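## Task

Take the black plate out of work nest N3, leaving its lid behind, and set it in the drawer of cooler CD so it lies flat within the locators of one of the places there, its long side running across the drawer. Afterwards push the drawer completely closed (CD's lamp stays on until the drawer is shut). CD's housing has to finish no more than a finger's width from its starting spot, neither rotated nor tilted. Apart from the bins, every other item on the bench must finish as it began. Anything that stays put only because the robot is holding it is not counted. At the end, release everything and move the hand away.

## Robot and tools

ROBOT. One arm with six revolute joints (waist, shoulder, elbow, forearm roll, wrist pitch, wrist roll) and a two-finger gripper. The pads open to at most 84 mm. Plates, blocks and reservoirs can only be gripped across their width, on the body above the base flange. Never press a pad down over a flange: it can jam there and opening may not release it. Cooler CD is loose on the bench, so pushing its drawer too hard can slide or tip the whole housing. Occasionally a held part gets a short tug or a loose object gets nudged.

FRAME. Positions are in the scene frame, metres: origin on the table surface under the arm base, +z up, +y to the left when facing along +x. The base itself may be slightly tilted. end_effector_position is the point between the pads when closed, about 2 cm behind the fingertips; orientation is end_effector_quat_wxyz. The gripper's fingers point along its own +z and close along its own y; closing pushes the tips roughly 10 mm further along +z. Reported hand position gets less accurate at long reach.

execute_actions. Argument actions is a list holding zero or one item. Empty list: no command, just returns the current state. A wait item {"steps": N} (N up to 300) sends nothing and returns after N control steps counted from the previous result. A move item {"rows": [...], "steps": N} with N from 1 to 15 (default 15), each step 1/30 s. rows holds 1 to 15 rows; row k is applied on step k, and the final row repeats if there are fewer rows than steps. Optional pictures (true/false) controls whether camera images come back.

ROW LAYOUT. Seven numbers, each in [-1, 1], for the single arm: waist, shoulder, elbow, forearm roll, wrist pitch, wrist roll, then gripper opening. The first six are offsets, not a pose: scaled so 1.0 equals 2.036 rad, measured from the joint angles printed in the most recent result that lists them (for a second or later call inside one reply, or before any result in the scene shows them, from the arm's angles when the action begins). They are not relative to the previous row, so an all-zero row drives the arm back to those reference angles rather than holding still. The seventh number is an absolute opening: +1 fully open, -1 closed. Joint ranges in rad: waist -6.283..6.283, shoulder -2.304..2.304, elbow -4.224..0.061, forearm roll -6.283..6.283, wrist pitch -2.164..2.164, wrist roll -6.283..6.283. A call that pushes a joint more than 0.010 rad beyond its stated end is refused entirely; real ends may differ from the stated ones by up to 0.010 rad, and requests past them are clipped, possibly reported as "joint sent to its limit" (maybe about an earlier action).

MOTION LIMITS. Joint targets move at most 3.14 rad/s, ramp up over 0.16 s, and all joints are slowed together so they arrive together. Each step a joint target stays within 0.623 rad of its measured angle, and if targets would place the hand over 70 mm from its measured position they are all pulled back. Large moves therefore need several calls. Between calls the arm keeps heading to the last row sent until it nearly stops or a step is HELD; fingers still in motion finish moving.

GRIPPING. grip_measured uses the same scale as the commanded opening. To hold something, keep commanding a value clearly below grip_measured; lower means a firmer squeeze, up to roughly 24 N per pad for parts up to about 6 cm wide. Closing fast can overshoot in force. Sending back exactly grip_measured still presses lightly on narrow parts; wide ones may slip.

RESULT LINES. State: hand position, quaternion, linear and angular velocity. Joint positions (rad) and Joint velocities (rad/s) in column order, followed by pad gap in metres (0.084 fully open). Joint torques are total drive output with per-joint offset, gain and noise, nonzero even in free air. "joint command not followed": the clearance check altered or blocked targets (mount blocks and posts count as the arm). HELD marks steps where your row was not (fully) sent. TORQUE FAULT: a joint hit its load limit (waist 54, shoulder 54, elbow 45, forearm roll 24.3, wrist pitch 17.1, wrist roll 17.1 N m, held weight included); the arm backs off, freezes 10 s and drops the rest of the call. MOTOR HOT appears from 65 °C; at 80 °C an OVER-TEMPERATURE FAULT brakes the arm until it cools. Holding loads heats motors.

zoom_image: camera is "cam_high" or "cam_low"; region is [x0, y0, x1, y1] in pixels of that camera's 504x504 image, origin top-left, at most 504 by 504. Returns an enlarged, sharper crop of its latest picture.

CAMERAS. cam_high looks down from above and behind the base; cam_low looks from low on the +y side. Calibration (K, distortion, T_world_to_cam) is provided but may be off by a couple of degrees and millimetres.

finished_scene: pass scene as the current scene's number. Finish only once the plate rests in place unheld, the drawer is shut, and the hand is open and away.

AVOID. Dropping parts, knocking anything off the table (ends the scene), hard impacts or shoves, dragging CD out of place, disturbing other items, and faults that stop the arm. Move smoothly.

Each tool is called after "Emit:" by a JSON object that holds its "fn" and its "kwargs", one argument or row to a line.

## Session

Emit:
{"fn": "execute_actions", "kwargs": {
  "actions": []
}}

Scene clock: 0.00 s of 7200.00 s.
end_effector_position=(+0.2777, +0.1332, +0.2909) grip_measured=+1.00 end_effector_quat_wxyz=(-0.319, +0.772, -0.319, +0.447) end_effector_velocity=(-0.000, +0.000, +0.000) end_effector_angular_velocity=(+0.001, +0.001, -0.000)
Joint positions: [ 1.55  -0.927 -0.38  -1.674 -1.411 -2.279  0.084]
Joint velocities: [ 0.     0.    -0.     0.001  0.001  0.    -0.   ]
Joint torques (N m, as the arm reports them, + toward a larger angle): no reading

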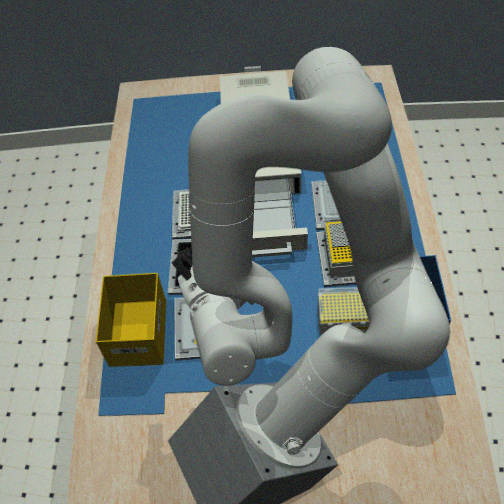

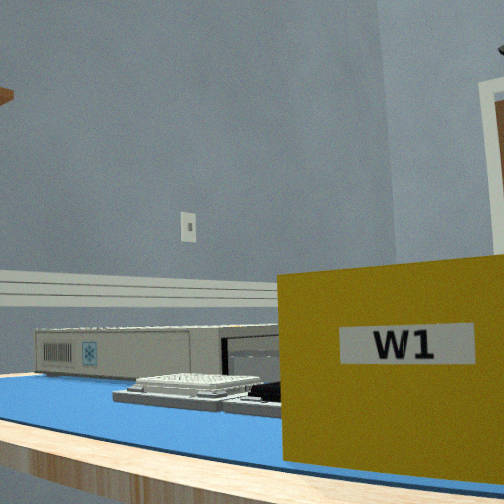

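Emit:
{"fn": "execute_actions", "kwargs": {
  "actions": [
    {"rows":[[0.1,0,0,0,0,0,1]]}
  ]
}}

Emit:
{"fn": "execute_actions", "kwargs": {
  "actions": [
    {"rows":[[0,0.1,0,0,0,0,1]]}
  ],
  "pictures": false
}}

Emit:
{"fn": "execute_actions", "kwargs": {
  "actions": [
    {"rows":[[0,0,-0.1,0,0,0,1]]}
  ],
  "pictures": false
}}

Emit:
{"fn": "execute_actions", "kwargs": {
  "actions": [
    {"rows":[[0,0,0,0.1,0,0,1]]}
  ],
  "pictures": false
}}

Emit:
{"fn": "execute_actions", "kwargs": {
  "actions": [
    {"rows":[[0,0,0,0,0.1,0,1]]}
  ],
  "pictures": false
}}

Emit:
{"fn": "execute_actions", "kwargs": {
  "actions": [
    {"rows":[[0,0,0,0,0,0.1,1]]}
  ]
}}

Scene clock: 2.77 s of 7200.00 s.
end_effector_position=(+0.2342, +0.1636, +0.3296) grip_measured=+1.00 end_effector_quat_wxyz=(-0.391, +0.758, -0.251, +0.458) end_effector_velocity=(-0.001, +0.001, +0.002) end_effector_angular_velocity=(+0.004, -0.002, +0.004)
Joint positions: [ 1.753 -0.927 -0.38  -1.674 -1.411 -2.279  0.084]
Joint velocities: [ 0.006  0.002 -0.001  0.     0.    -0.     0.   ]
Joint torques (N m, as the arm reports them, + toward a larger angle): [ 6.58 15.28 -7.23 -2.09 -0.96  0.03]
Steps of this call (steps 1 to 68: nothing new was sent; steps 69 to 83: all 15 steps of this action). Readings (joint positions):
69: [1.551 -0.927 -0.380 -1.674 -1.411 -2.279]
70: [1.560 -0.927 -0.380 -1.674 -1.410 -2.279]
72: [1.626 -0.927 -0.380 -1.674 -1.410 -2.279]
76: [1.746 -0.927 -0.381 -1.674 -1.411 -2.279]
83: the state above

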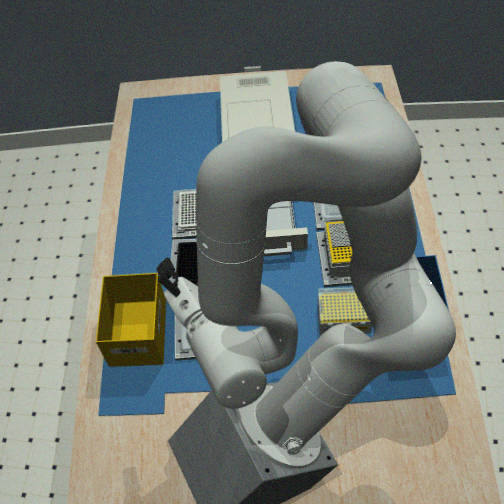

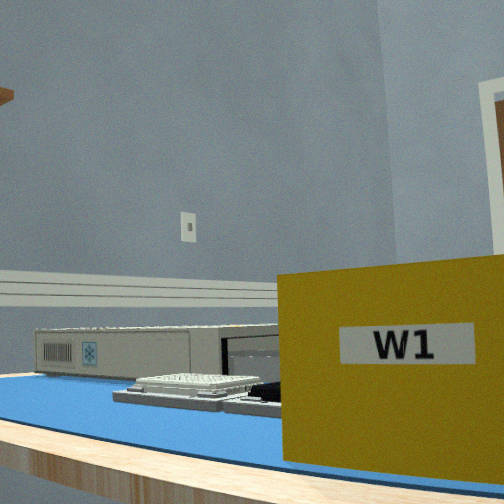

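Scene clock: 3.27 s of 7200.00 s.
end_effector_position=(+0.2419, +0.1700, +0.3964) grip_measured=+1.00 end_effector_quat_wxyz=(-0.450, +0.724, -0.314, +0.418) end_effector_velocity=(+0.000, +0.000, +0.003) end_effector_angular_velocity=(+0.008, +0.001, -0.001)
Joint positions: [ 1.753 -0.725 -0.38  -1.674 -1.41  -2.279  0.084]
Joint velocities: [ 0.     0.007 -0.001  0.001 -0.001 -0.    -0.   ]
Joint torques (N m, as the arm reports them, + toward a larger angle): [  5.78  10.9  -10.32  -3.04  -0.96   0.02]
Steps of this call (steps 1 to 15: all 15 steps of this action). Readings (joint positions):
1: [1.753 -0.927 -0.380 -1.674 -1.410 -2.279]
2: [1.753 -0.918 -0.380 -1.674 -1.410 -2.279]
4: [1.753 -0.852 -0.379 -1.674 -1.409 -2.279]
8: [1.753 -0.732 -0.382 -1.674 -1.412 -2.279]
15: the state above

Scene clock: 3.77 s of 7200.00 s.
end_effector_position=(+0.2337, +0.2395, +0.4682) grip_measured=+1.00 end_effector_quat_wxyz=(-0.504, +0.684, -0.374, +0.373) end_effector_velocity=(+0.000, +0.001, +0.002) end_effector_angular_velocity=(+0.006, +0.003, -0.002)
Joint positions: [ 1.753 -0.725 -0.582 -1.674 -1.41  -2.279  0.084]
Joint velocities: [-0.001  0.002 -0.005  0.001  0.    -0.    -0.   ]
Joint torques (N m, as the arm reports them, + toward a larger angle): [  5.93  13.26 -12.34  -3.26  -0.73   0.06]
Steps of this call (steps 1 to 15: all 15 steps of this action). Readings (joint positions):
1: [1.753 -0.725 -0.380 -1.674 -1.410 -2.279]
2: [1.753 -0.725 -0.387 -1.674 -1.410 -2.279]
4: [1.753 -0.726 -0.444 -1.673 -1.410 -2.279]
8: [1.753 -0.725 -0.564 -1.674 -1.411 -2.279]
15: the state above

Scene clock: 4.27 s of 7200.00 s.
end_effector_position=(+0.2411, +0.1984, +0.4430) grip_measured=+1.00 end_effector_quat_wxyz=(-0.434, +0.678, -0.446, +0.390) end_effector_velocity=(-0.000, -0.001, -0.001) end_effector_angular_velocity=(-0.003, +0.002, -0.004)
Joint positions: [ 1.753 -0.725 -0.582 -1.471 -1.41  -2.279  0.084]
Joint velocities: [ 0.    -0.002 -0.     0.005  0.    -0.     0.   ]
Joint torques (N m, as the arm reports them, + toward a larger angle): [  6.56  12.92 -11.85  -2.97  -0.74   0.07]
Steps of this call (steps 1 to 15: all 15 steps of this action). Readings (joint positions):
1: [1.753 -0.725 -0.582 -1.673 -1.410 -2.279]
2: [1.753 -0.725 -0.583 -1.664 -1.410 -2.279]
4: [1.753 -0.725 -0.583 -1.596 -1.410 -2.279]
8: [1.753 -0.725 -0.582 -1.480 -1.410 -2.279]
15: the state above

Scene clock: 4.77 s of 7200.00 s.
end_effector_position=(+0.2169, +0.2191, +0.4049) grip_measured=+1.00 end_effector_quat_wxyz=(-0.409, +0.734, -0.445, +0.309) end_effector_velocity=(-0.000, +0.000, -0.001) end_effector_angular_velocity=(-0.000, +0.003, +0.001)
Joint positions: [ 1.753 -0.725 -0.582 -1.471 -1.207 -2.279  0.084]
Joint velocities: [-0.     0.     0.    -0.     0.003  0.     0.   ]
Joint torques (N m, as the arm reports them, + toward a larger angle): [  5.71  12.6  -11.87  -2.98  -0.62   0.07]
Steps of this call (steps 1 to 15: all 15 steps of this action). Readings (joint positions):
1: [1.753 -0.725 -0.582 -1.471 -1.409 -2.279]
2: [1.753 -0.725 -0.582 -1.471 -1.399 -2.279]
4: [1.753 -0.725 -0.582 -1.471 -1.331 -2.279]
8: [1.753 -0.725 -0.582 -1.471 -1.218 -2.279]
15: the state above

Scene clock: 5.27 s of 7200.00 s.
end_effector_position=(+0.2169, +0.2191, +0.4049) grip_measured=+1.00 end_effector_quat_wxyz=(-0.438, +0.685, -0.517, +0.266) end_effector_velocity=(+0.000, -0.000, -0.000) end_effector_angular_velocity=(+0.002, +0.001, -0.003)
Joint positions: [ 1.753 -0.725 -0.582 -1.471 -1.207 -2.076  0.084]
Joint velocities: [-0.    -0.    -0.     0.001 -0.     0.003  0.   ]
Joint torques (N m, as the arm reports them, + toward a larger angle): [  5.57  13.63 -11.96  -2.64  -0.74  -0.07]
Steps of this call (steps 1 to 15: all 15 steps of this action). Readings (joint positions):
1: [1.753 -0.725 -0.582 -1.471 -1.207 -2.278]
2: [1.753 -0.725 -0.582 -1.471 -1.207 -2.268]
4: [1.753 -0.725 -0.582 -1.471 -1.207 -2.200]
8: [1.753 -0.725 -0.582 -1.471 -1.207 -2.088]
15: the state above

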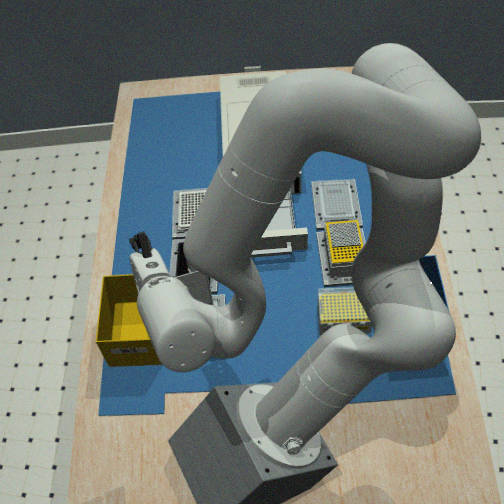

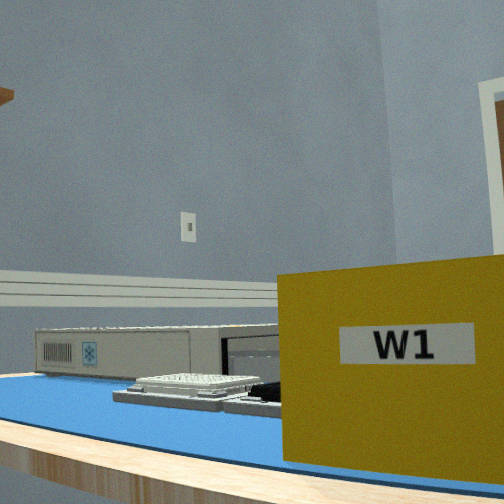

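Emit:
{"fn": "execute_actions", "kwargs": {
  "actions": [
    {"rows":[[0,0.6,0.15,0,1,0,1]]}
  ],
  "pictures": false
}}

Emit:
{"fn": "execute_actions", "kwargs": {
  "actions": [
    {"steps":25}
  ]
}}

Emit:
{"fn": "zoom_image", "kwargs": {
  "camera": "cam_high",
  "region": [150,140,390,380]
}}

Scene clock: 12.67 s of 7200.00 s.
end_effector_position=(+0.1060, +0.1736, +0.5090) grip_measured=+1.00 end_effector_quat_wxyz=(-0.439, +0.711, -0.499, -0.229) end_effector_velocity=(-0.281, -0.092, +0.388) end_effector_angular_velocity=(+1.233, +1.057, +1.175)
Joint positions: [ 1.753  0.066 -0.33  -1.471 -0.404 -2.076  0.084]
Joint velocities: [-0.     1.293  0.156 -0.003  1.542 -0.     0.   ]
Joint torques (N m, as the arm reports them, + toward a larger angle): [  3.17 -19.39 -14.34  -2.59   0.55  -0.02]
Steps of this call (steps 1 to 15: the robot went on to your last target; steps 16 to 90: nothing new was sent; then 3.90 s passed at rest; steps 91 to 105: all 15 steps of this action). Readings (joint positions):
91: [1.753 -0.724 -0.582 -1.471 -1.206 -2.076]
92: [1.753 -0.716 -0.577 -1.471 -1.195 -2.076]
94: [1.753 -0.647 -0.542 -1.471 -1.123 -2.076]
98: [1.753 -0.331 -0.405 -1.471 -0.809 -2.076]
105: the state above

Scene clock: 13.50 s of 7200.00 s.
end_effector_position=(-0.1052, -0.0154, +0.6885) grip_measured=+1.00 end_effector_quat_wxyz=(-0.277, +0.667, -0.077, -0.688) end_effector_velocity=(-0.005, -0.012, +0.003) end_effector_angular_velocity=(+0.014, +0.009, +0.049)
Joint positions: [ 1.753  0.495 -0.277 -1.471  0.825 -2.076  0.084]
Joint velocities: [-0.001  0.007  0.003 -0.001  0.052 -0.     0.   ]
Joint torques (N m, as the arm reports them, + toward a larger angle): [  0.29 -21.58 -14.45  -0.63   0.7    0.12]
Steps of this call (steps 1 to 25: the robot went on to your last target). Readings (joint positions):
1: [1.753 0.108 -0.325 -1.471 -0.351 -2.076]
2: [1.753 0.146 -0.321 -1.471 -0.297 -2.076]
4: [1.753 0.215 -0.312 -1.471 -0.186 -2.076]
8: [1.753 0.320 -0.299 -1.471 0.048 -2.076]
25: the state above

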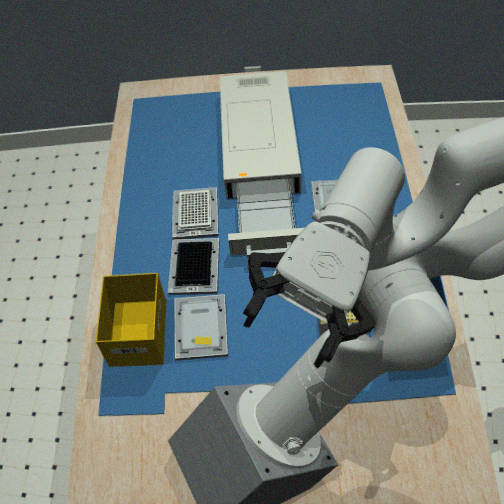

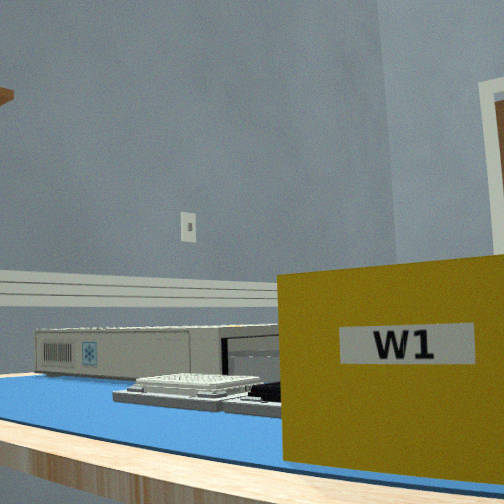

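Region (150, 140, 390, 380) of cam_high's 504x504 image, scaled by 2.100, with more detail than that image has.

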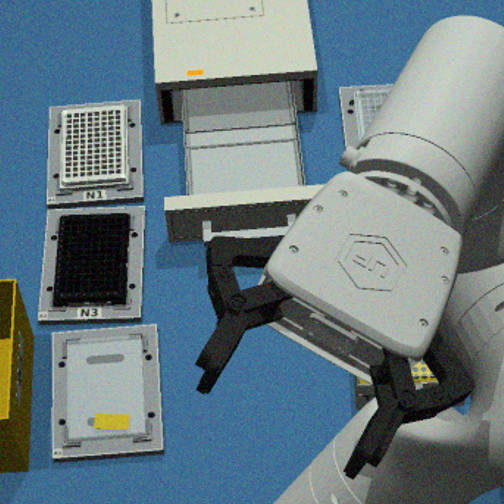

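Emit:
{"fn": "zoom_image", "kwargs": {
  "camera": "cam_high",
  "region": [160,160,320,300]
}}

Emit:
{"fn": "zoom_image", "kwargs": {
  "camera": "cam_low",
  "region": [100,310,300,430]
}}

Region (160, 160, 320, 300) of cam_high's 504x504 image, scaled by 3.150, with more detail than that image has; it fills the top 441 rows of this view, and the rest is white.

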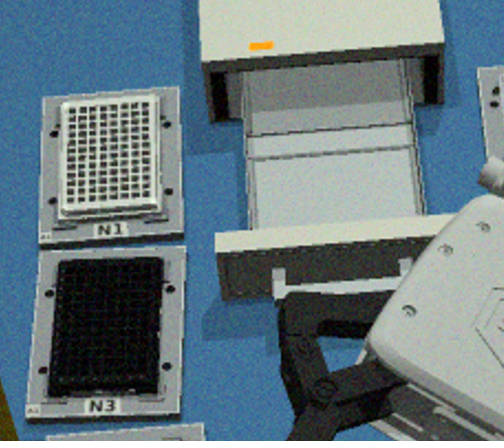

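Region (100, 310, 300, 430) of cam_low's 504x504 image, scaled by 2.520, with more detail than that image has; it fills the top 302 rows of this view, and the rest is white.

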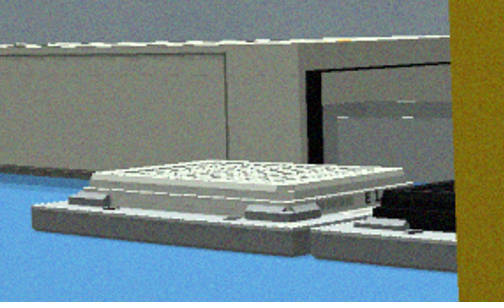

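Emit:
{"fn": "execute_actions", "kwargs": {
  "actions": [
    {"rows":[[-0.589,-0.699,-0.436,0.155,-0.784,0.3006,1]]}
  ],
  "pictures": false
}}

Emit:
{"fn": "execute_actions", "kwargs": {
  "actions": [
    {"steps":45}
  ]
}}

Scene clock: 18.57 s of 7200.00 s.
end_effector_position=(+0.0693, +0.1446, +0.7718) grip_measured=+1.00 end_effector_quat_wxyz=(+0.280, -0.525, +0.396, +0.700) end_effector_velocity=(+0.461, +0.305, +0.069) end_effector_angular_velocity=(-0.677, +0.788, -0.956)
Joint positions: [ 1.469  0.213 -0.561 -1.351  0.545 -1.843  0.084]
Joint velocities: [-0.608 -0.607 -0.607  0.203 -0.606  0.389  0.   ]
Joint torques (N m, as the arm reports them, + toward a larger angle): [  5.02  -9.67 -14.02  -0.1    0.65   0.05]
Steps of this call (steps 1 to 30: the robot went on to your last target; steps 31 to 90: nothing new was sent; then 1.57 s passed at rest; steps 91 to 105: all 15 steps of this action). Readings (joint positions):
91: [1.752 0.495 -0.278 -1.471 0.828 -2.075]
92: [1.743 0.487 -0.286 -1.466 0.818 -2.065]
94: [1.699 0.442 -0.331 -1.444 0.774 -2.022]
98: [1.614 0.357 -0.416 -1.405 0.689 -1.948]
105: the state above

Scene clock: 20.07 s of 7200.00 s.
end_effector_position=(+0.5401, +0.2327, +0.2555) grip_measured=+1.00 end_effector_quat_wxyz=(+0.073, -0.048, +0.979, +0.185) end_effector_velocity=(+0.038, -0.213, -0.476) end_effector_angular_velocity=(-1.175, +0.497, -0.465)
Joint positions: [ 0.693 -0.724 -1.082 -1.182 -0.495 -1.516  0.084]
Joint velocities: [-0.446 -0.651 -0.263  0.084 -0.881  0.165 -0.   ]
Joint torques (N m, as the arm reports them, + toward a larger angle): [28.43 22.28 -8.85 -1.6   0.55 -0.07]
Steps of this call (steps 1 to 45: the robot went on to your last target). Readings (joint positions):
1: [1.449 0.193 -0.581 -1.344 0.525 -1.830]
2: [1.429 0.172 -0.601 -1.338 0.505 -1.818]
4: [1.388 0.132 -0.638 -1.326 0.464 -1.794]
8: [1.307 0.050 -0.706 -1.304 0.383 -1.752]
45: the state above

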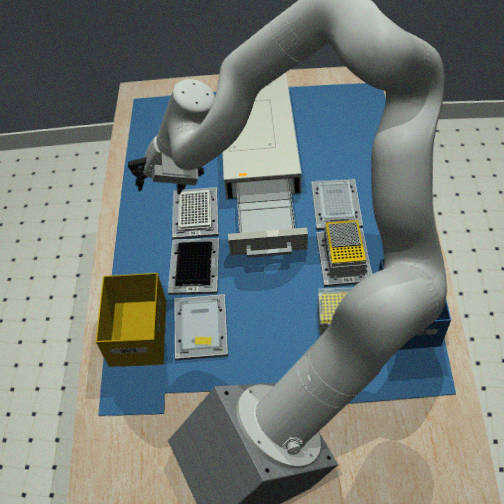

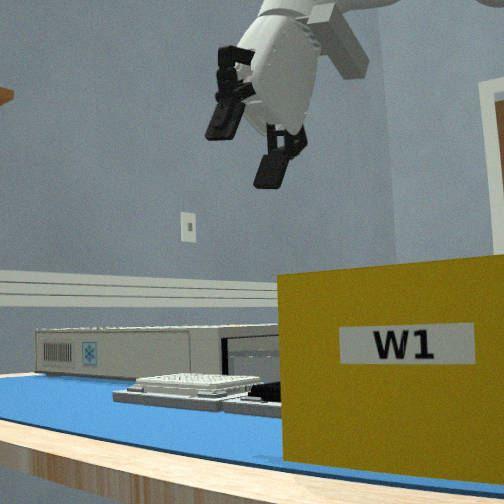

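Emit:
{"fn": "zoom_image", "kwargs": {
  "camera": "cam_high",
  "region": [215,165,315,265]
}}

Emit:
{"fn": "execute_actions", "kwargs": {
  "actions": [
    {"steps":20}
  ]
}}

Region (215, 165, 315, 265) of cam_high's 504x504 image, scaled by 5.040, with more detail than that image has.

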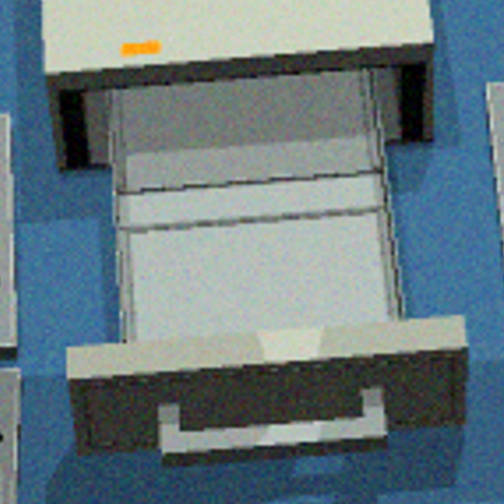

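Scene clock: 20.73 s of 7200.00 s.
end_effector_position=(+0.5327, +0.1572, +0.1203) grip_measured=+1.00 end_effector_quat_wxyz=(-0.000, +0.014, +1.000, +0.001) end_effector_velocity=(-0.002, -0.001, -0.004) end_effector_angular_velocity=(-0.005, +0.005, +0.001)
Joint positions: [ 0.554 -0.927 -1.164 -1.156 -0.771 -1.464  0.084]
Joint velocities: [-0.004 -0.005  0.001 -0.001 -0.002  0.    -0.   ]
Joint torques (N m, as the arm reports them, + toward a larger angle): [27.92 27.4  -7.82 -1.66  0.15  0.14]
Steps of this call (steps 1 to 20: the robot went on to your last target). Readings (joint positions):
1: [0.678 -0.746 -1.091 -1.179 -0.525 -1.510]
2: [0.663 -0.768 -1.100 -1.176 -0.555 -1.505]
4: [0.632 -0.812 -1.118 -1.171 -0.615 -1.493]
8: [0.573 -0.899 -1.152 -1.159 -0.731 -1.472]
20: the state above

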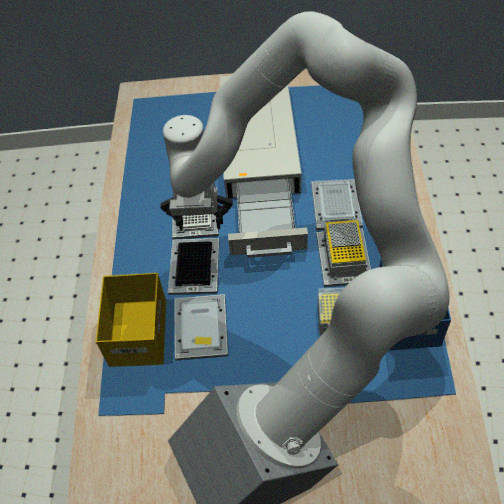

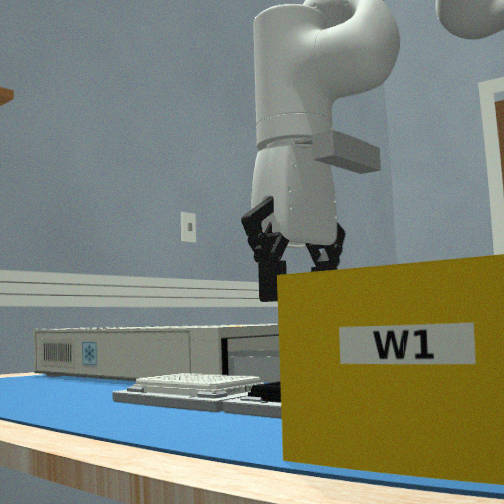

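Emit:
{"fn": "execute_actions", "kwargs": {
  "actions": [
    {"rows":[[-0.0398,-0.0544,-0.0179,-0.0735,0.0192,0.0468,1]]}
  ]
}}

Emit:
{"fn": "zoom_image", "kwargs": {
  "camera": "cam_high",
  "region": [150,210,250,310]
}}

Emit:
{"fn": "zoom_image", "kwargs": {
  "camera": "cam_low",
  "region": [200,320,300,420]
}}

Scene clock: 23.20 s of 7200.00 s.
end_effector_position=(+0.5339, +0.1573, +0.0512) grip_measured=+1.00 end_effector_quat_wxyz=(+0.000, +0.014, +1.000, +0.001) end_effector_velocity=(-0.003, -0.000, -0.004) end_effector_angular_velocity=(-0.003, +0.005, +0.004)
Joint positions: [ 0.474 -1.037 -1.201 -1.305 -0.732 -1.369  0.084]
Joint velocities: [-0.003 -0.006  0.001 -0.003  0.001  0.001  0.   ]
Joint torques (N m, as the arm reports them, + toward a larger angle): [29.23 29.57 -6.55 -1.73  0.11  0.13]
Steps of this call (steps 1 to 15: the robot went on to your last target; steps 16 to 59: nothing new was sent; steps 60 to 74: all 15 steps of this action). Readings (joint positions):
60: [0.553 -0.928 -1.165 -1.156 -0.771 -1.464]
61: [0.549 -0.934 -1.168 -1.166 -0.768 -1.457]
63: [0.517 -0.977 -1.184 -1.226 -0.752 -1.419]
67: [0.474 -1.037 -1.197 -1.300 -0.733 -1.373]
74: the state above

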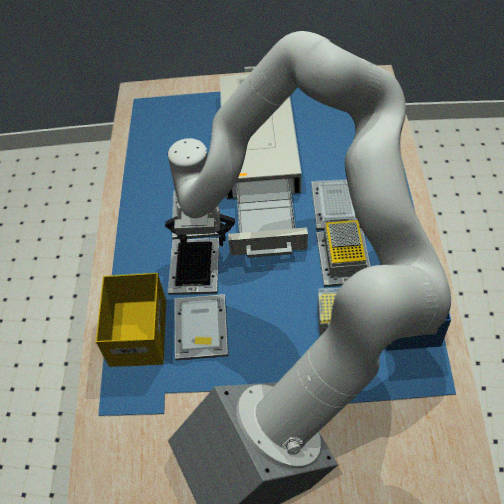

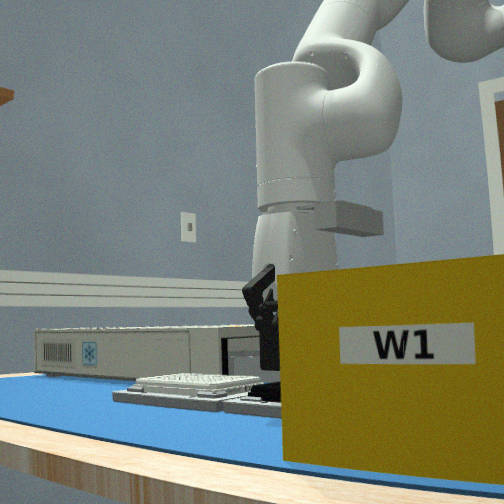

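Region (150, 210, 250, 310) of cam_high's 504x504 image, scaled by 5.040, with more detail than that image has.

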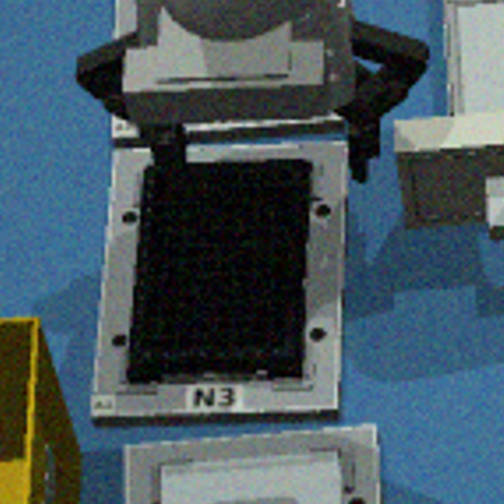

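Region (200, 320, 300, 420) of cam_low's 504x504 image, scaled by 5.040, with more detail than that image has.

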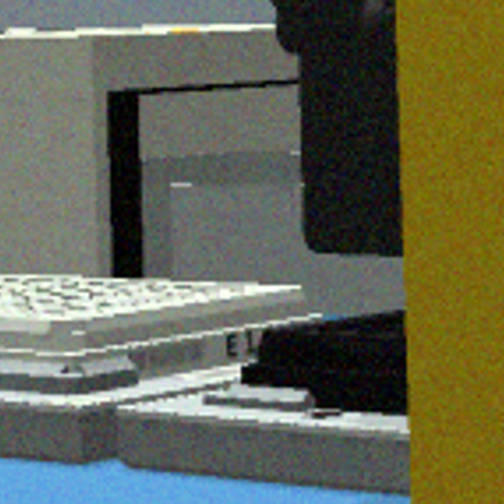

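Emit:
{"fn": "execute_actions", "kwargs": {
  "actions": [
    {"rows":[[0.0334,-0.0115,0.039,-0.022,0.0088,0.0742,1]]}
  ]
}}

Emit:
{"fn": "zoom_image", "kwargs": {
  "camera": "cam_high",
  "region": [150,210,250,310]
}}

Scene clock: 25.47 s of 7200.00 s.
end_effector_position=(+0.4791, +0.1793, +0.0504) grip_measured=+1.00 end_effector_quat_wxyz=(-0.000, +0.014, +1.000, +0.001) end_effector_velocity=(-0.002, +0.001, -0.000) end_effector_angular_velocity=(+0.000, +0.001, +0.004)
Joint positions: [ 0.541 -1.06  -1.122 -1.349 -0.714 -1.219  0.084]
Joint velocities: [ 0.002 -0.001  0.003 -0.002  0.002  0.002 -0.   ]
Joint torques (N m, as the arm reports them, + toward a larger angle): [27.96 28.2  -6.17 -1.53  0.24  0.17]
Steps of this call (steps 1 to 15: the robot went on to your last target; steps 16 to 53: nothing new was sent; steps 54 to 68: all 15 steps of this action). Readings (joint positions):
54: [0.473 -1.038 -1.201 -1.306 -0.732 -1.368]
55: [0.477 -1.039 -1.196 -1.308 -0.731 -1.358]
57: [0.504 -1.047 -1.165 -1.326 -0.724 -1.297]
61: [0.541 -1.061 -1.123 -1.348 -0.714 -1.225]
68: the state above

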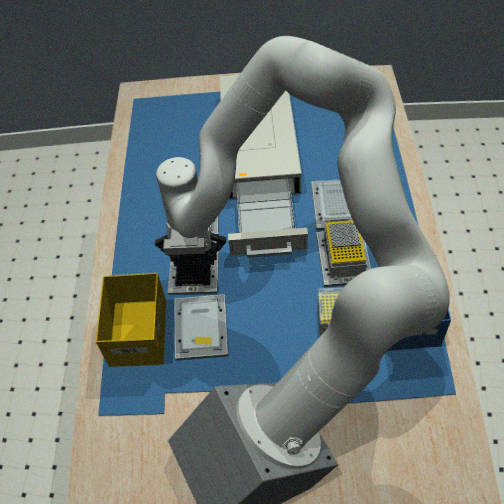

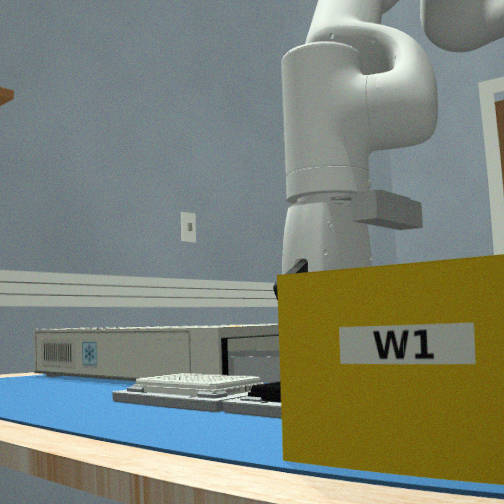

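Region (150, 210, 250, 310) of cam_high's 504x504 image, scaled by 5.040, with more detail than that image has.

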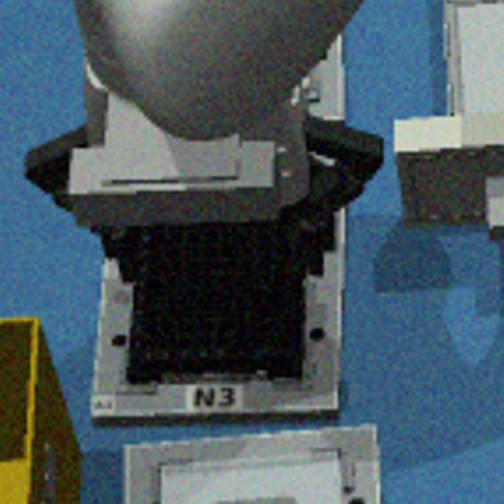

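Emit:
{"fn": "execute_actions", "kwargs": {
  "actions": [
    {"rows":[[-0.0064,-0.0115,-0.0058,-0.0127,0.0018,0.0084,1]]}
  ]
}}

Emit:
{"fn": "zoom_image", "kwargs": {
  "camera": "cam_high",
  "region": [165,245,225,295]
}}

Scene clock: 28.83 s of 7200.00 s.
end_effector_position=(+0.4790, +0.1809, +0.0384) grip_measured=+1.00 end_effector_quat_wxyz=(-0.000, +0.014, +1.000, +0.001) end_effector_velocity=(-0.001, +0.000, -0.001) end_effector_angular_velocity=(-0.000, +0.001, +0.001)
Joint positions: [ 0.528 -1.083 -1.134 -1.375 -0.71  -1.201  0.084]
Joint velocities: [-0.    -0.002 -0.    -0.     0.001  0.     0.   ]
Joint torques (N m, as the arm reports them, + toward a larger angle): [28.73 27.93 -6.06 -1.71  0.23  0.07]
Steps of this call (steps 1 to 15: the robot went on to your last target; steps 16 to 86: nothing new was sent; steps 87 to 101: all 15 steps of this action). Readings (joint positions):
87: [0.541 -1.061 -1.122 -1.350 -0.714 -1.218]
88: [0.539 -1.065 -1.125 -1.355 -0.713 -1.214]
90: [0.532 -1.077 -1.131 -1.368 -0.711 -1.206]
94: [0.528 -1.083 -1.134 -1.375 -0.710 -1.202]
101: the state above

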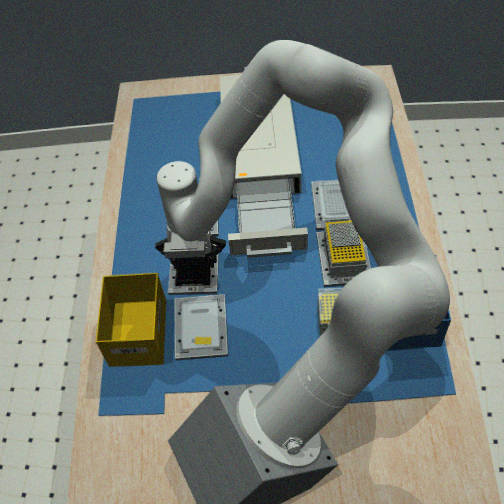

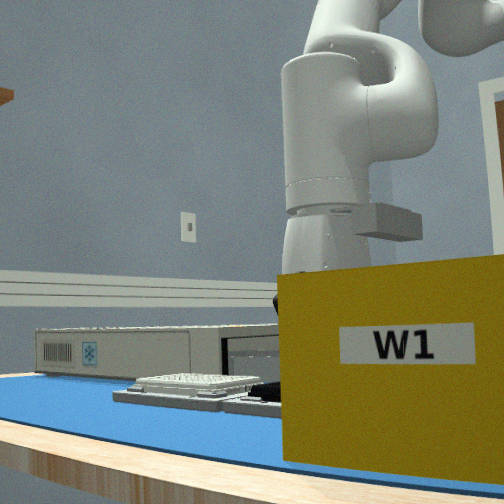

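Region (165, 245, 225, 295) of cam_high's 504x504 image, scaled by 8.400, with more detail than that image has.

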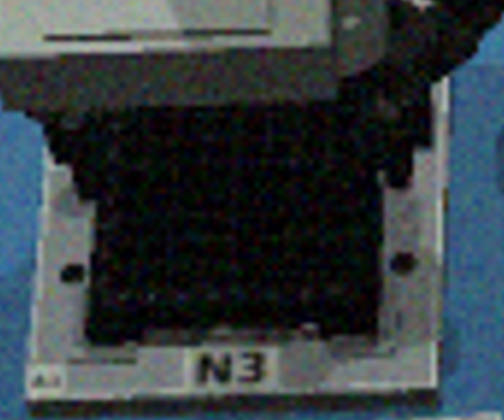

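Emit:
{"fn": "execute_actions", "kwargs": {
  "actions": [
    {"rows":[[-0.0031,-0.006,-0.0032,-0.0061,0.0009,0.0041,1]]}
  ],
  "pictures": false
}}

Emit:
{"fn": "execute_actions", "kwargs": {
  "actions": [
    {"rows":[[-0.0025,-0.0035,-0.0014,-0.0047,0.0006,0.003,1]]}
  ]
}}

Emit:
{"fn": "zoom_image", "kwargs": {
  "camera": "cam_high",
  "region": [165,245,225,295]
}}

Emit:
{"fn": "execute_actions", "kwargs": {
  "actions": [
    {"rows":[[0,0,0,0,0,0,0.9],[0,0,0,0,0,0,0.8],[0,0,0,0,0,0,0.7],[0,0,0,0,0,0,0.6]]}
  ],
  "pictures": false
}}

Scene clock: 30.90 s of 7200.00 s.
end_effector_position=(+0.4787, +0.1820, +0.0325) grip_measured=+1.00 end_effector_quat_wxyz=(-0.001, +0.014, +1.000, +0.001) end_effector_velocity=(+0.001, -0.001, +0.001) end_effector_angular_velocity=(-0.001, -0.000, -0.002)
Joint positions: [ 0.522 -1.095 -1.141 -1.388 -0.708 -1.193  0.084]
Joint velocities: [-0.     0.002 -0.     0.001 -0.001  0.     0.   ]
Joint torques (N m, as the arm reports them, + toward a larger angle): [25.55 28.23 -5.44 -1.26 -0.44  0.11]
Steps of this call (steps 1 to 15: the robot went on to your last target; steps 16 to 47: nothing new was sent; steps 48 to 62: all 15 steps of this action). Readings (joint positions):
48: [0.528 -1.084 -1.134 -1.376 -0.710 -1.201]
49: [0.527 -1.086 -1.136 -1.378 -0.710 -1.199]
51: [0.524 -1.092 -1.139 -1.384 -0.709 -1.195]
55: [0.522 -1.095 -1.141 -1.387 -0.708 -1.193]
62: the state above

Scene clock: 31.40 s of 7200.00 s.
end_effector_position=(+0.4787, +0.1822, +0.0286) grip_measured=+1.00 end_effector_quat_wxyz=(-0.001, +0.014, +1.000, +0.002) end_effector_velocity=(-0.001, -0.000, -0.001) end_effector_angular_velocity=(-0.002, +0.001, +0.000)
Joint positions: [ 0.517 -1.102 -1.144 -1.397 -0.706 -1.187  0.084]
Joint velocities: [-0.001 -0.002 -0.    -0.001 -0.001  0.001  0.   ]
Joint torques (N m, as the arm reports them, + toward a larger angle): [20.   21.9  -4.5  -1.51 -0.65  0.3 ]
Steps of this call (steps 1 to 15: all 15 steps of this action). Readings (joint positions):
1: [0.522 -1.096 -1.141 -1.388 -0.708 -1.193]
2: [0.521 -1.097 -1.142 -1.390 -0.708 -1.191]
4: [0.518 -1.101 -1.143 -1.395 -0.707 -1.189]
8: [0.518 -1.102 -1.143 -1.397 -0.706 -1.187]
15: the state above

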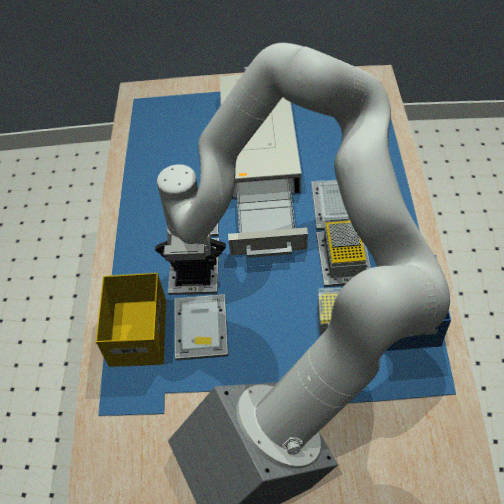

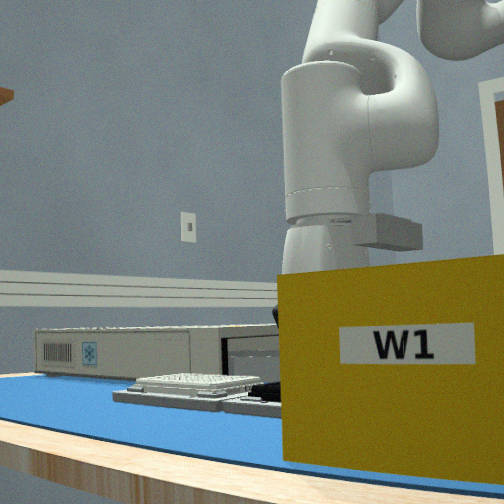

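Region (165, 245, 225, 295) of cam_high's 504x504 image, scaled by 8.400, with more detail than that image has.

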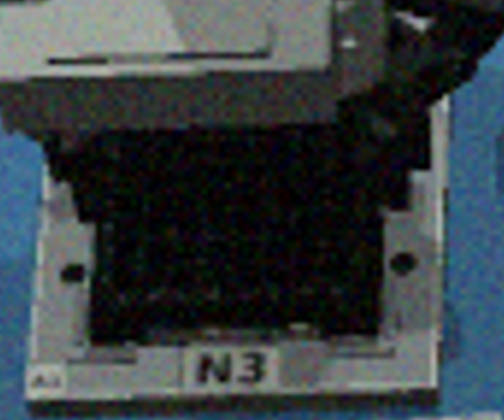

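Scene clock: 31.90 s of 7200.00 s.
end_effector_position=(+0.4787, +0.1825, +0.0287) grip_measured=+0.97 end_effector_quat_wxyz=(-0.001, +0.014, +1.000, +0.002) end_effector_velocity=(-0.001, -0.000, -0.001) end_effector_angular_velocity=(-0.002, +0.001, +0.001)
Joint positions: [ 0.518 -1.102 -1.144 -1.397 -0.706 -1.187  0.083]
Joint velocities: [ 0.    -0.001  0.     0.001 -0.001  0.     0.   ]
Joint torques (N m, as the arm reports them, + toward a larger angle): [15.88 17.99 -3.94 -1.7  -1.71  0.21]
Steps of this call (steps 1 to 15: all 15 steps of this action). Readings (joint positions):
1: [0.517 -1.102 -1.144 -1.397 -0.706 -1.187]
2: [0.518 -1.102 -1.144 -1.397 -0.705 -1.187]
4: [0.518 -1.102 -1.144 -1.397 -0.705 -1.187]
8: [0.518 -1.102 -1.144 -1.397 -0.706 -1.187]
15: the state above

Emit:
{"fn": "execute_actions", "kwargs": {
  "actions": [
    {"rows":[[0.003,0.0043,0.0017,0.0058,-0.0007,-0.0037,1]]}
  ],
  "pictures": false
}}

Emit:
{"fn": "execute_actions", "kwargs": {
  "actions": [
    {"rows":[[0,0,0,0,0,0,0.9],[0,0,0,0,0,0,0.8],[0,0,0,0,0,0,0.7]]}
  ],
  "pictures": false
}}

Scene clock: 38.43 s of 7200.00 s.
end_effector_position=(+0.4787, +0.1818, +0.0334) grip_measured=+1.00 end_effector_quat_wxyz=(-0.001, +0.014, +1.000, +0.001) end_effector_velocity=(+0.001, -0.000, +0.001) end_effector_angular_velocity=(-0.002, -0.002, -0.001)
Joint positions: [ 0.523 -1.094 -1.14  -1.385 -0.709 -1.195  0.084]
Joint velocities: [ 0.001  0.001 -0.001  0.001 -0.003  0.001  0.   ]
Joint torques (N m, as the arm reports them, + toward a larger angle): [26.43 30.14 -5.77 -1.54 -0.76  0.12]
Steps of this call (steps 1 to 15: the robot went on to your last target; steps 16 to 90: nothing new was sent; then 3.03 s passed at rest; steps 91 to 105: all 15 steps of this action). Readings (joint positions):
91: [0.518 -1.102 -1.143 -1.397 -0.706 -1.187]
92: [0.518 -1.101 -1.143 -1.394 -0.706 -1.189]
94: [0.521 -1.097 -1.141 -1.389 -0.707 -1.192]
98: [0.523 -1.094 -1.140 -1.385 -0.709 -1.194]
105: the state above

Scene clock: 38.93 s of 7200.00 s.
end_effector_position=(+0.4787, +0.1825, +0.0336) grip_measured=+0.90 end_effector_quat_wxyz=(-0.001, +0.014, +1.000, +0.002) end_effector_velocity=(-0.001, -0.000, -0.000) end_effector_angular_velocity=(+0.001, +0.003, -0.001)
Joint positions: [ 0.524 -1.094 -1.14  -1.385 -0.706 -1.195  0.08 ]
Joint velocities: [-0.001  0.     0.001  0.002  0.002 -0.     0.   ]
Joint torques (N m, as the arm reports them, + toward a larger angle): [17.42 28.71 -2.96 -0.24 -3.54  0.12]
Steps of this call (steps 1 to 15: all 15 steps of this action). Readings (joint positions):
1: [0.523 -1.094 -1.140 -1.385 -0.708 -1.195]
2: [0.524 -1.094 -1.140 -1.385 -0.706 -1.195]
4: [0.524 -1.094 -1.140 -1.385 -0.706 -1.195]
8: [0.524 -1.094 -1.140 -1.385 -0.706 -1.195]
15: the state above

Emit:
{"fn": "execute_actions", "kwargs": {
  "actions": [
    {"rows":[[0.0009,-0.0019,-0.0022,0.0017,-0.001,-0.0006,1]]}
  ],
  "pictures": false
}}

Emit:
{"fn": "execute_actions", "kwargs": {
  "actions": [
    {"rows":[[-0.0019,-0.0026,-0.001,-0.0035,0.0004,0.0022,1]]}
  ],
  "pictures": false
}}

Emit:
{"fn": "execute_actions", "kwargs": {
  "actions": [
    {"rows":[[0,0,0,0,0,0,0.9],[0,0,0,0,0,0,0.8],[0,0,0,0,0,0,0.7]]}
  ],
  "pictures": false
}}

Scene clock: 40.50 s of 7200.00 s.
end_effector_position=(+0.4787, +0.1832, +0.0331) grip_measured=+1.00 end_effector_quat_wxyz=(-0.001, +0.014, +1.000, +0.000) end_effector_velocity=(+0.001, +0.004, +0.002) end_effector_angular_velocity=(+0.013, -0.001, -0.000)
Joint positions: [ 0.525 -1.097 -1.144 -1.382 -0.71  -1.196  0.084]
Joint velocities: [ 0.003  0.001 -0.003 -0.001  0.011  0.     0.   ]
Joint torques (N m, as the arm reports them, + toward a larger angle): [28.   29.21 -5.87 -1.58  0.31  0.16]
Steps of this call (steps 1 to 15: the robot went on to your last target; steps 16 to 32: nothing new was sent; steps 33 to 47: all 15 steps of this action). Readings (joint positions):
33: [0.523 -1.094 -1.140 -1.385 -0.706 -1.195]
34: [0.524 -1.095 -1.141 -1.384 -0.707 -1.195]
36: [0.524 -1.097 -1.142 -1.382 -0.711 -1.195]
40: [0.524 -1.097 -1.143 -1.381 -0.713 -1.196]
47: the state above

Scene clock: 41.00 s of 7200.00 s.
end_effector_position=(+0.4785, +0.1831, +0.0300) grip_measured=+1.00 end_effector_quat_wxyz=(-0.001, +0.014, +1.000, +0.000) end_effector_velocity=(-0.001, +0.000, -0.000) end_effector_angular_velocity=(-0.000, +0.003, -0.001)
Joint positions: [ 0.521 -1.103 -1.146 -1.389 -0.709 -1.192  0.084]
Joint velocities: [-0.    -0.001  0.     0.003  0.001 -0.    -0.   ]
Joint torques (N m, as the arm reports them, + toward a larger angle): [27.54 29.34 -5.68 -1.46  0.21  0.02]
Steps of this call (steps 1 to 15: all 15 steps of this action). Readings (joint positions):
1: [0.525 -1.098 -1.144 -1.382 -0.710 -1.196]
2: [0.524 -1.099 -1.145 -1.384 -0.710 -1.195]
4: [0.522 -1.101 -1.145 -1.387 -0.710 -1.193]
8: [0.521 -1.103 -1.146 -1.389 -0.710 -1.192]
15: the state above

Scene clock: 41.50 s of 7200.00 s.
end_effector_position=(+0.4786, +0.1835, +0.0303) grip_measured=+0.91 end_effector_quat_wxyz=(-0.001, +0.014, +1.000, +0.001) end_effector_velocity=(-0.000, -0.000, -0.000) end_effector_angular_velocity=(-0.001, +0.000, -0.000)
Joint positions: [ 0.522 -1.102 -1.146 -1.389 -0.709 -1.192  0.081]
Joint velocities: [-0.     0.     0.    -0.    -0.001 -0.     0.   ]
Joint torques (N m, as the arm reports them, + toward a larger angle): [18.27 21.86 -4.15 -1.97 -0.77  0.15]
Steps of this call (steps 1 to 15: all 15 steps of this action). Readings (joint positions):
1: [0.521 -1.103 -1.146 -1.389 -0.709 -1.192]
2: [0.521 -1.103 -1.146 -1.389 -0.709 -1.192]
4: [0.522 -1.102 -1.146 -1.388 -0.708 -1.192]
8: [0.522 -1.102 -1.146 -1.389 -0.708 -1.192]
15: the state above

Emit:
{"fn": "execute_actions", "kwargs": {
  "actions": [
    {"rows":[[0.003,0.0042,0.0017,0.0058,-0.0007,-0.0037,0],[0.003,0.0042,0.0017,0.0058,-0.0007,-0.0037,0],[0.006,0.0085,0.0034,0.0117,-0.0015,-0.0074,-0.5],[0.012,0.017,0.0068,0.0234,-0.003,-0.0148,-0.5],[0.024,0.034,0.013,0.047,-0.007,-0.03,-0.5],[0.04,0.055,0.02,0.075,-0.013,-0.048,-0.5],[0.061,0.084,0.028,0.113,-0.024,-0.072,-0.5]]}
  ]
}}

Scene clock: 43.17 s of 7200.00 s.
end_effector_position=(+0.4804, +0.1820, +0.1318) grip_measured=+0.90 end_effector_quat_wxyz=(+0.003, +0.016, +1.000, +0.000) end_effector_velocity=(-0.024, -0.008, -0.000) end_effector_angular_velocity=(-0.026, +0.039, +0.030)
Joint positions: [ 0.644 -0.933 -1.09  -1.162 -0.757 -1.336  0.081]
Joint velocities: [ 0.013  0.008  0.034  0.05  -0.009 -0.041 -0.   ]
Joint torques (N m, as the arm reports them, + toward a larger angle): [24.2  24.73 -6.59 -1.23  0.26  0.15]
Steps of this call (steps 1 to 15: the robot went on to your last target; steps 16 to 35: nothing new was sent; steps 36 to 50: all 15 steps of this action). Readings (joint positions):
36: [0.521 -1.102 -1.146 -1.388 -0.709 -1.192]
37: [0.522 -1.101 -1.145 -1.386 -0.709 -1.194]
39: [0.526 -1.096 -1.142 -1.377 -0.710 -1.199]
43: [0.570 -1.035 -1.118 -1.293 -0.729 -1.253]
50: the state above

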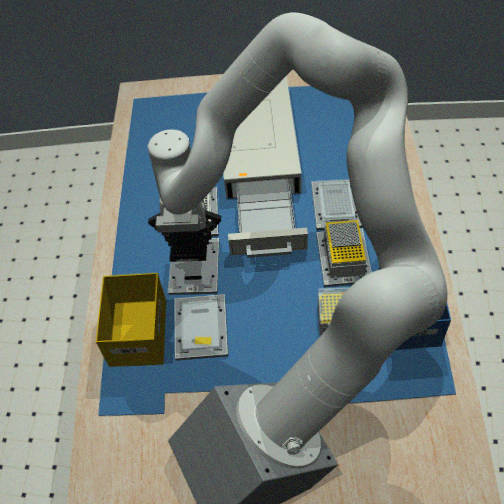

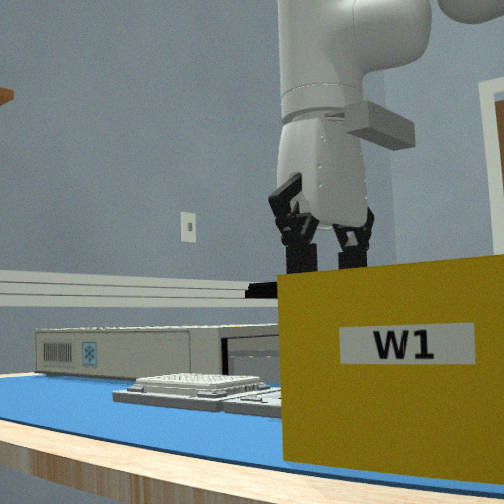

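Emit:
{"fn": "execute_actions", "kwargs": {
  "actions": [
    {"rows":[[-0.02,0.016,-0.0016,0,-0.0013,0.067,-0.5],[-0.04,0.031,-0.0032,0,-0.0026,0.133,-0.5],[-0.05,0.039,-0.004,0,-0.0033,0.166,-0.5],[-0.06,0.047,-0.0048,0,-0.004,0.2,-0.5],[-0.07,0.054,-0.0056,0,-0.0046,0.233,-0.5],[-0.08,0.062,-0.0064,0,-0.0053,0.266,-0.5],[-0.09,0.07,-0.0072,0,-0.006,0.3,-0.5],[-0.1,0.078,-0.008,0,-0.0066,0.333,-0.5],[-0.11,0.086,-0.0088,0,-0.0073,0.366,-0.5],[-0.12,0.094,-0.0096,0,-0.008,0.4,-0.5],[-0.13,0.101,-0.0104,0,-0.0086,0.433,-0.5],[-0.14,0.109,-0.0112,0,-0.0093,0.466,-0.5],[-0.15,0.117,-0.012,0,-0.01,0.5,-0.5],[-0.1614,0.1248,-0.0128,0,-0.0106,0.5334,-0.5]]}
  ],
  "pictures": false
}}

Emit:
{"fn": "execute_actions", "kwargs": {
  "actions": [
    {"steps":15}
  ]
}}

Scene clock: 47.83 s of 7200.00 s.
end_effector_position=(+0.5850, +0.0546, +0.1323) grip_measured=+0.90 end_effector_quat_wxyz=(-0.003, +0.535, +0.845, +0.004) end_effector_velocity=(+0.206, -0.357, -0.009) end_effector_angular_velocity=(-0.031, +0.024, -2.597)
Joint positions: [ 0.408 -0.749 -1.109 -1.162 -0.773 -0.55   0.081]
Joint velocities: [-0.565  0.435 -0.043 -0.001 -0.036  1.857 -0.   ]
Joint torques (N m, as the arm reports them, + toward a larger angle): [26.73 24.61 -7.4  -1.61  0.3  -0.01]
Steps of this call (steps 1 to 15: the robot went on to your last target; steps 16 to 90: nothing new was sent; then 1.17 s passed at rest; steps 91 to 105: all 15 steps of this action). Readings (joint positions):
91: [0.646 -0.931 -1.089 -1.159 -0.757 -1.337]
92: [0.643 -0.930 -1.089 -1.159 -0.757 -1.327]
94: [0.623 -0.915 -1.090 -1.160 -0.758 -1.254]
98: [0.541 -0.852 -1.099 -1.161 -0.764 -0.995]
105: the state above

Scene clock: 48.33 s of 7200.00 s.
end_effector_position=(+0.6145, -0.0057, +0.1302) grip_measured=+0.90 end_effector_quat_wxyz=(-0.001, +0.699, +0.716, -0.000) end_effector_velocity=(+0.003, -0.003, +0.000) end_effector_angular_velocity=(-0.000, -0.003, -0.009)
Joint positions: [ 0.316 -0.68  -1.116 -1.162 -0.779 -0.25   0.081]
Joint velocities: [-0.004  0.003 -0.003 -0.002 -0.     0.004  0.   ]
Joint torques (N m, as the arm reports them, + toward a larger angle): [26.73 26.56 -8.21 -1.37  0.27  0.09]
Steps of this call (steps 1 to 15: the robot went on to your last target). Readings (joint positions):
1: [0.389 -0.734 -1.111 -1.162 -0.774 -0.489]
2: [0.370 -0.720 -1.112 -1.162 -0.776 -0.428]
4: [0.338 -0.696 -1.115 -1.162 -0.778 -0.326]
8: [0.317 -0.680 -1.116 -1.162 -0.779 -0.256]
15: the state above

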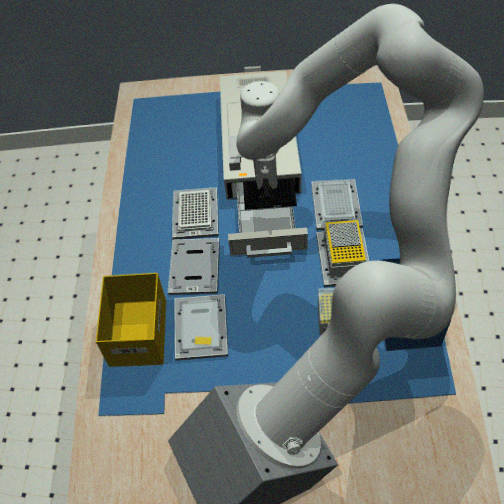

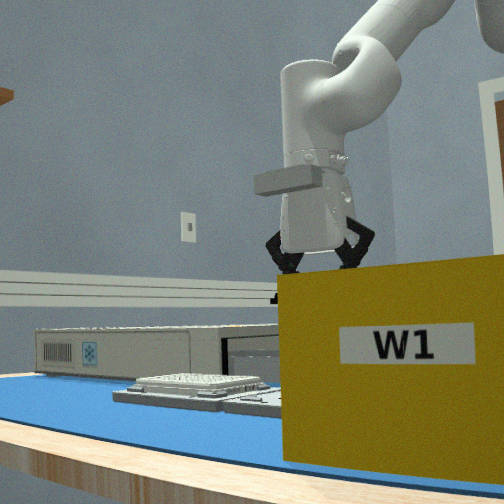

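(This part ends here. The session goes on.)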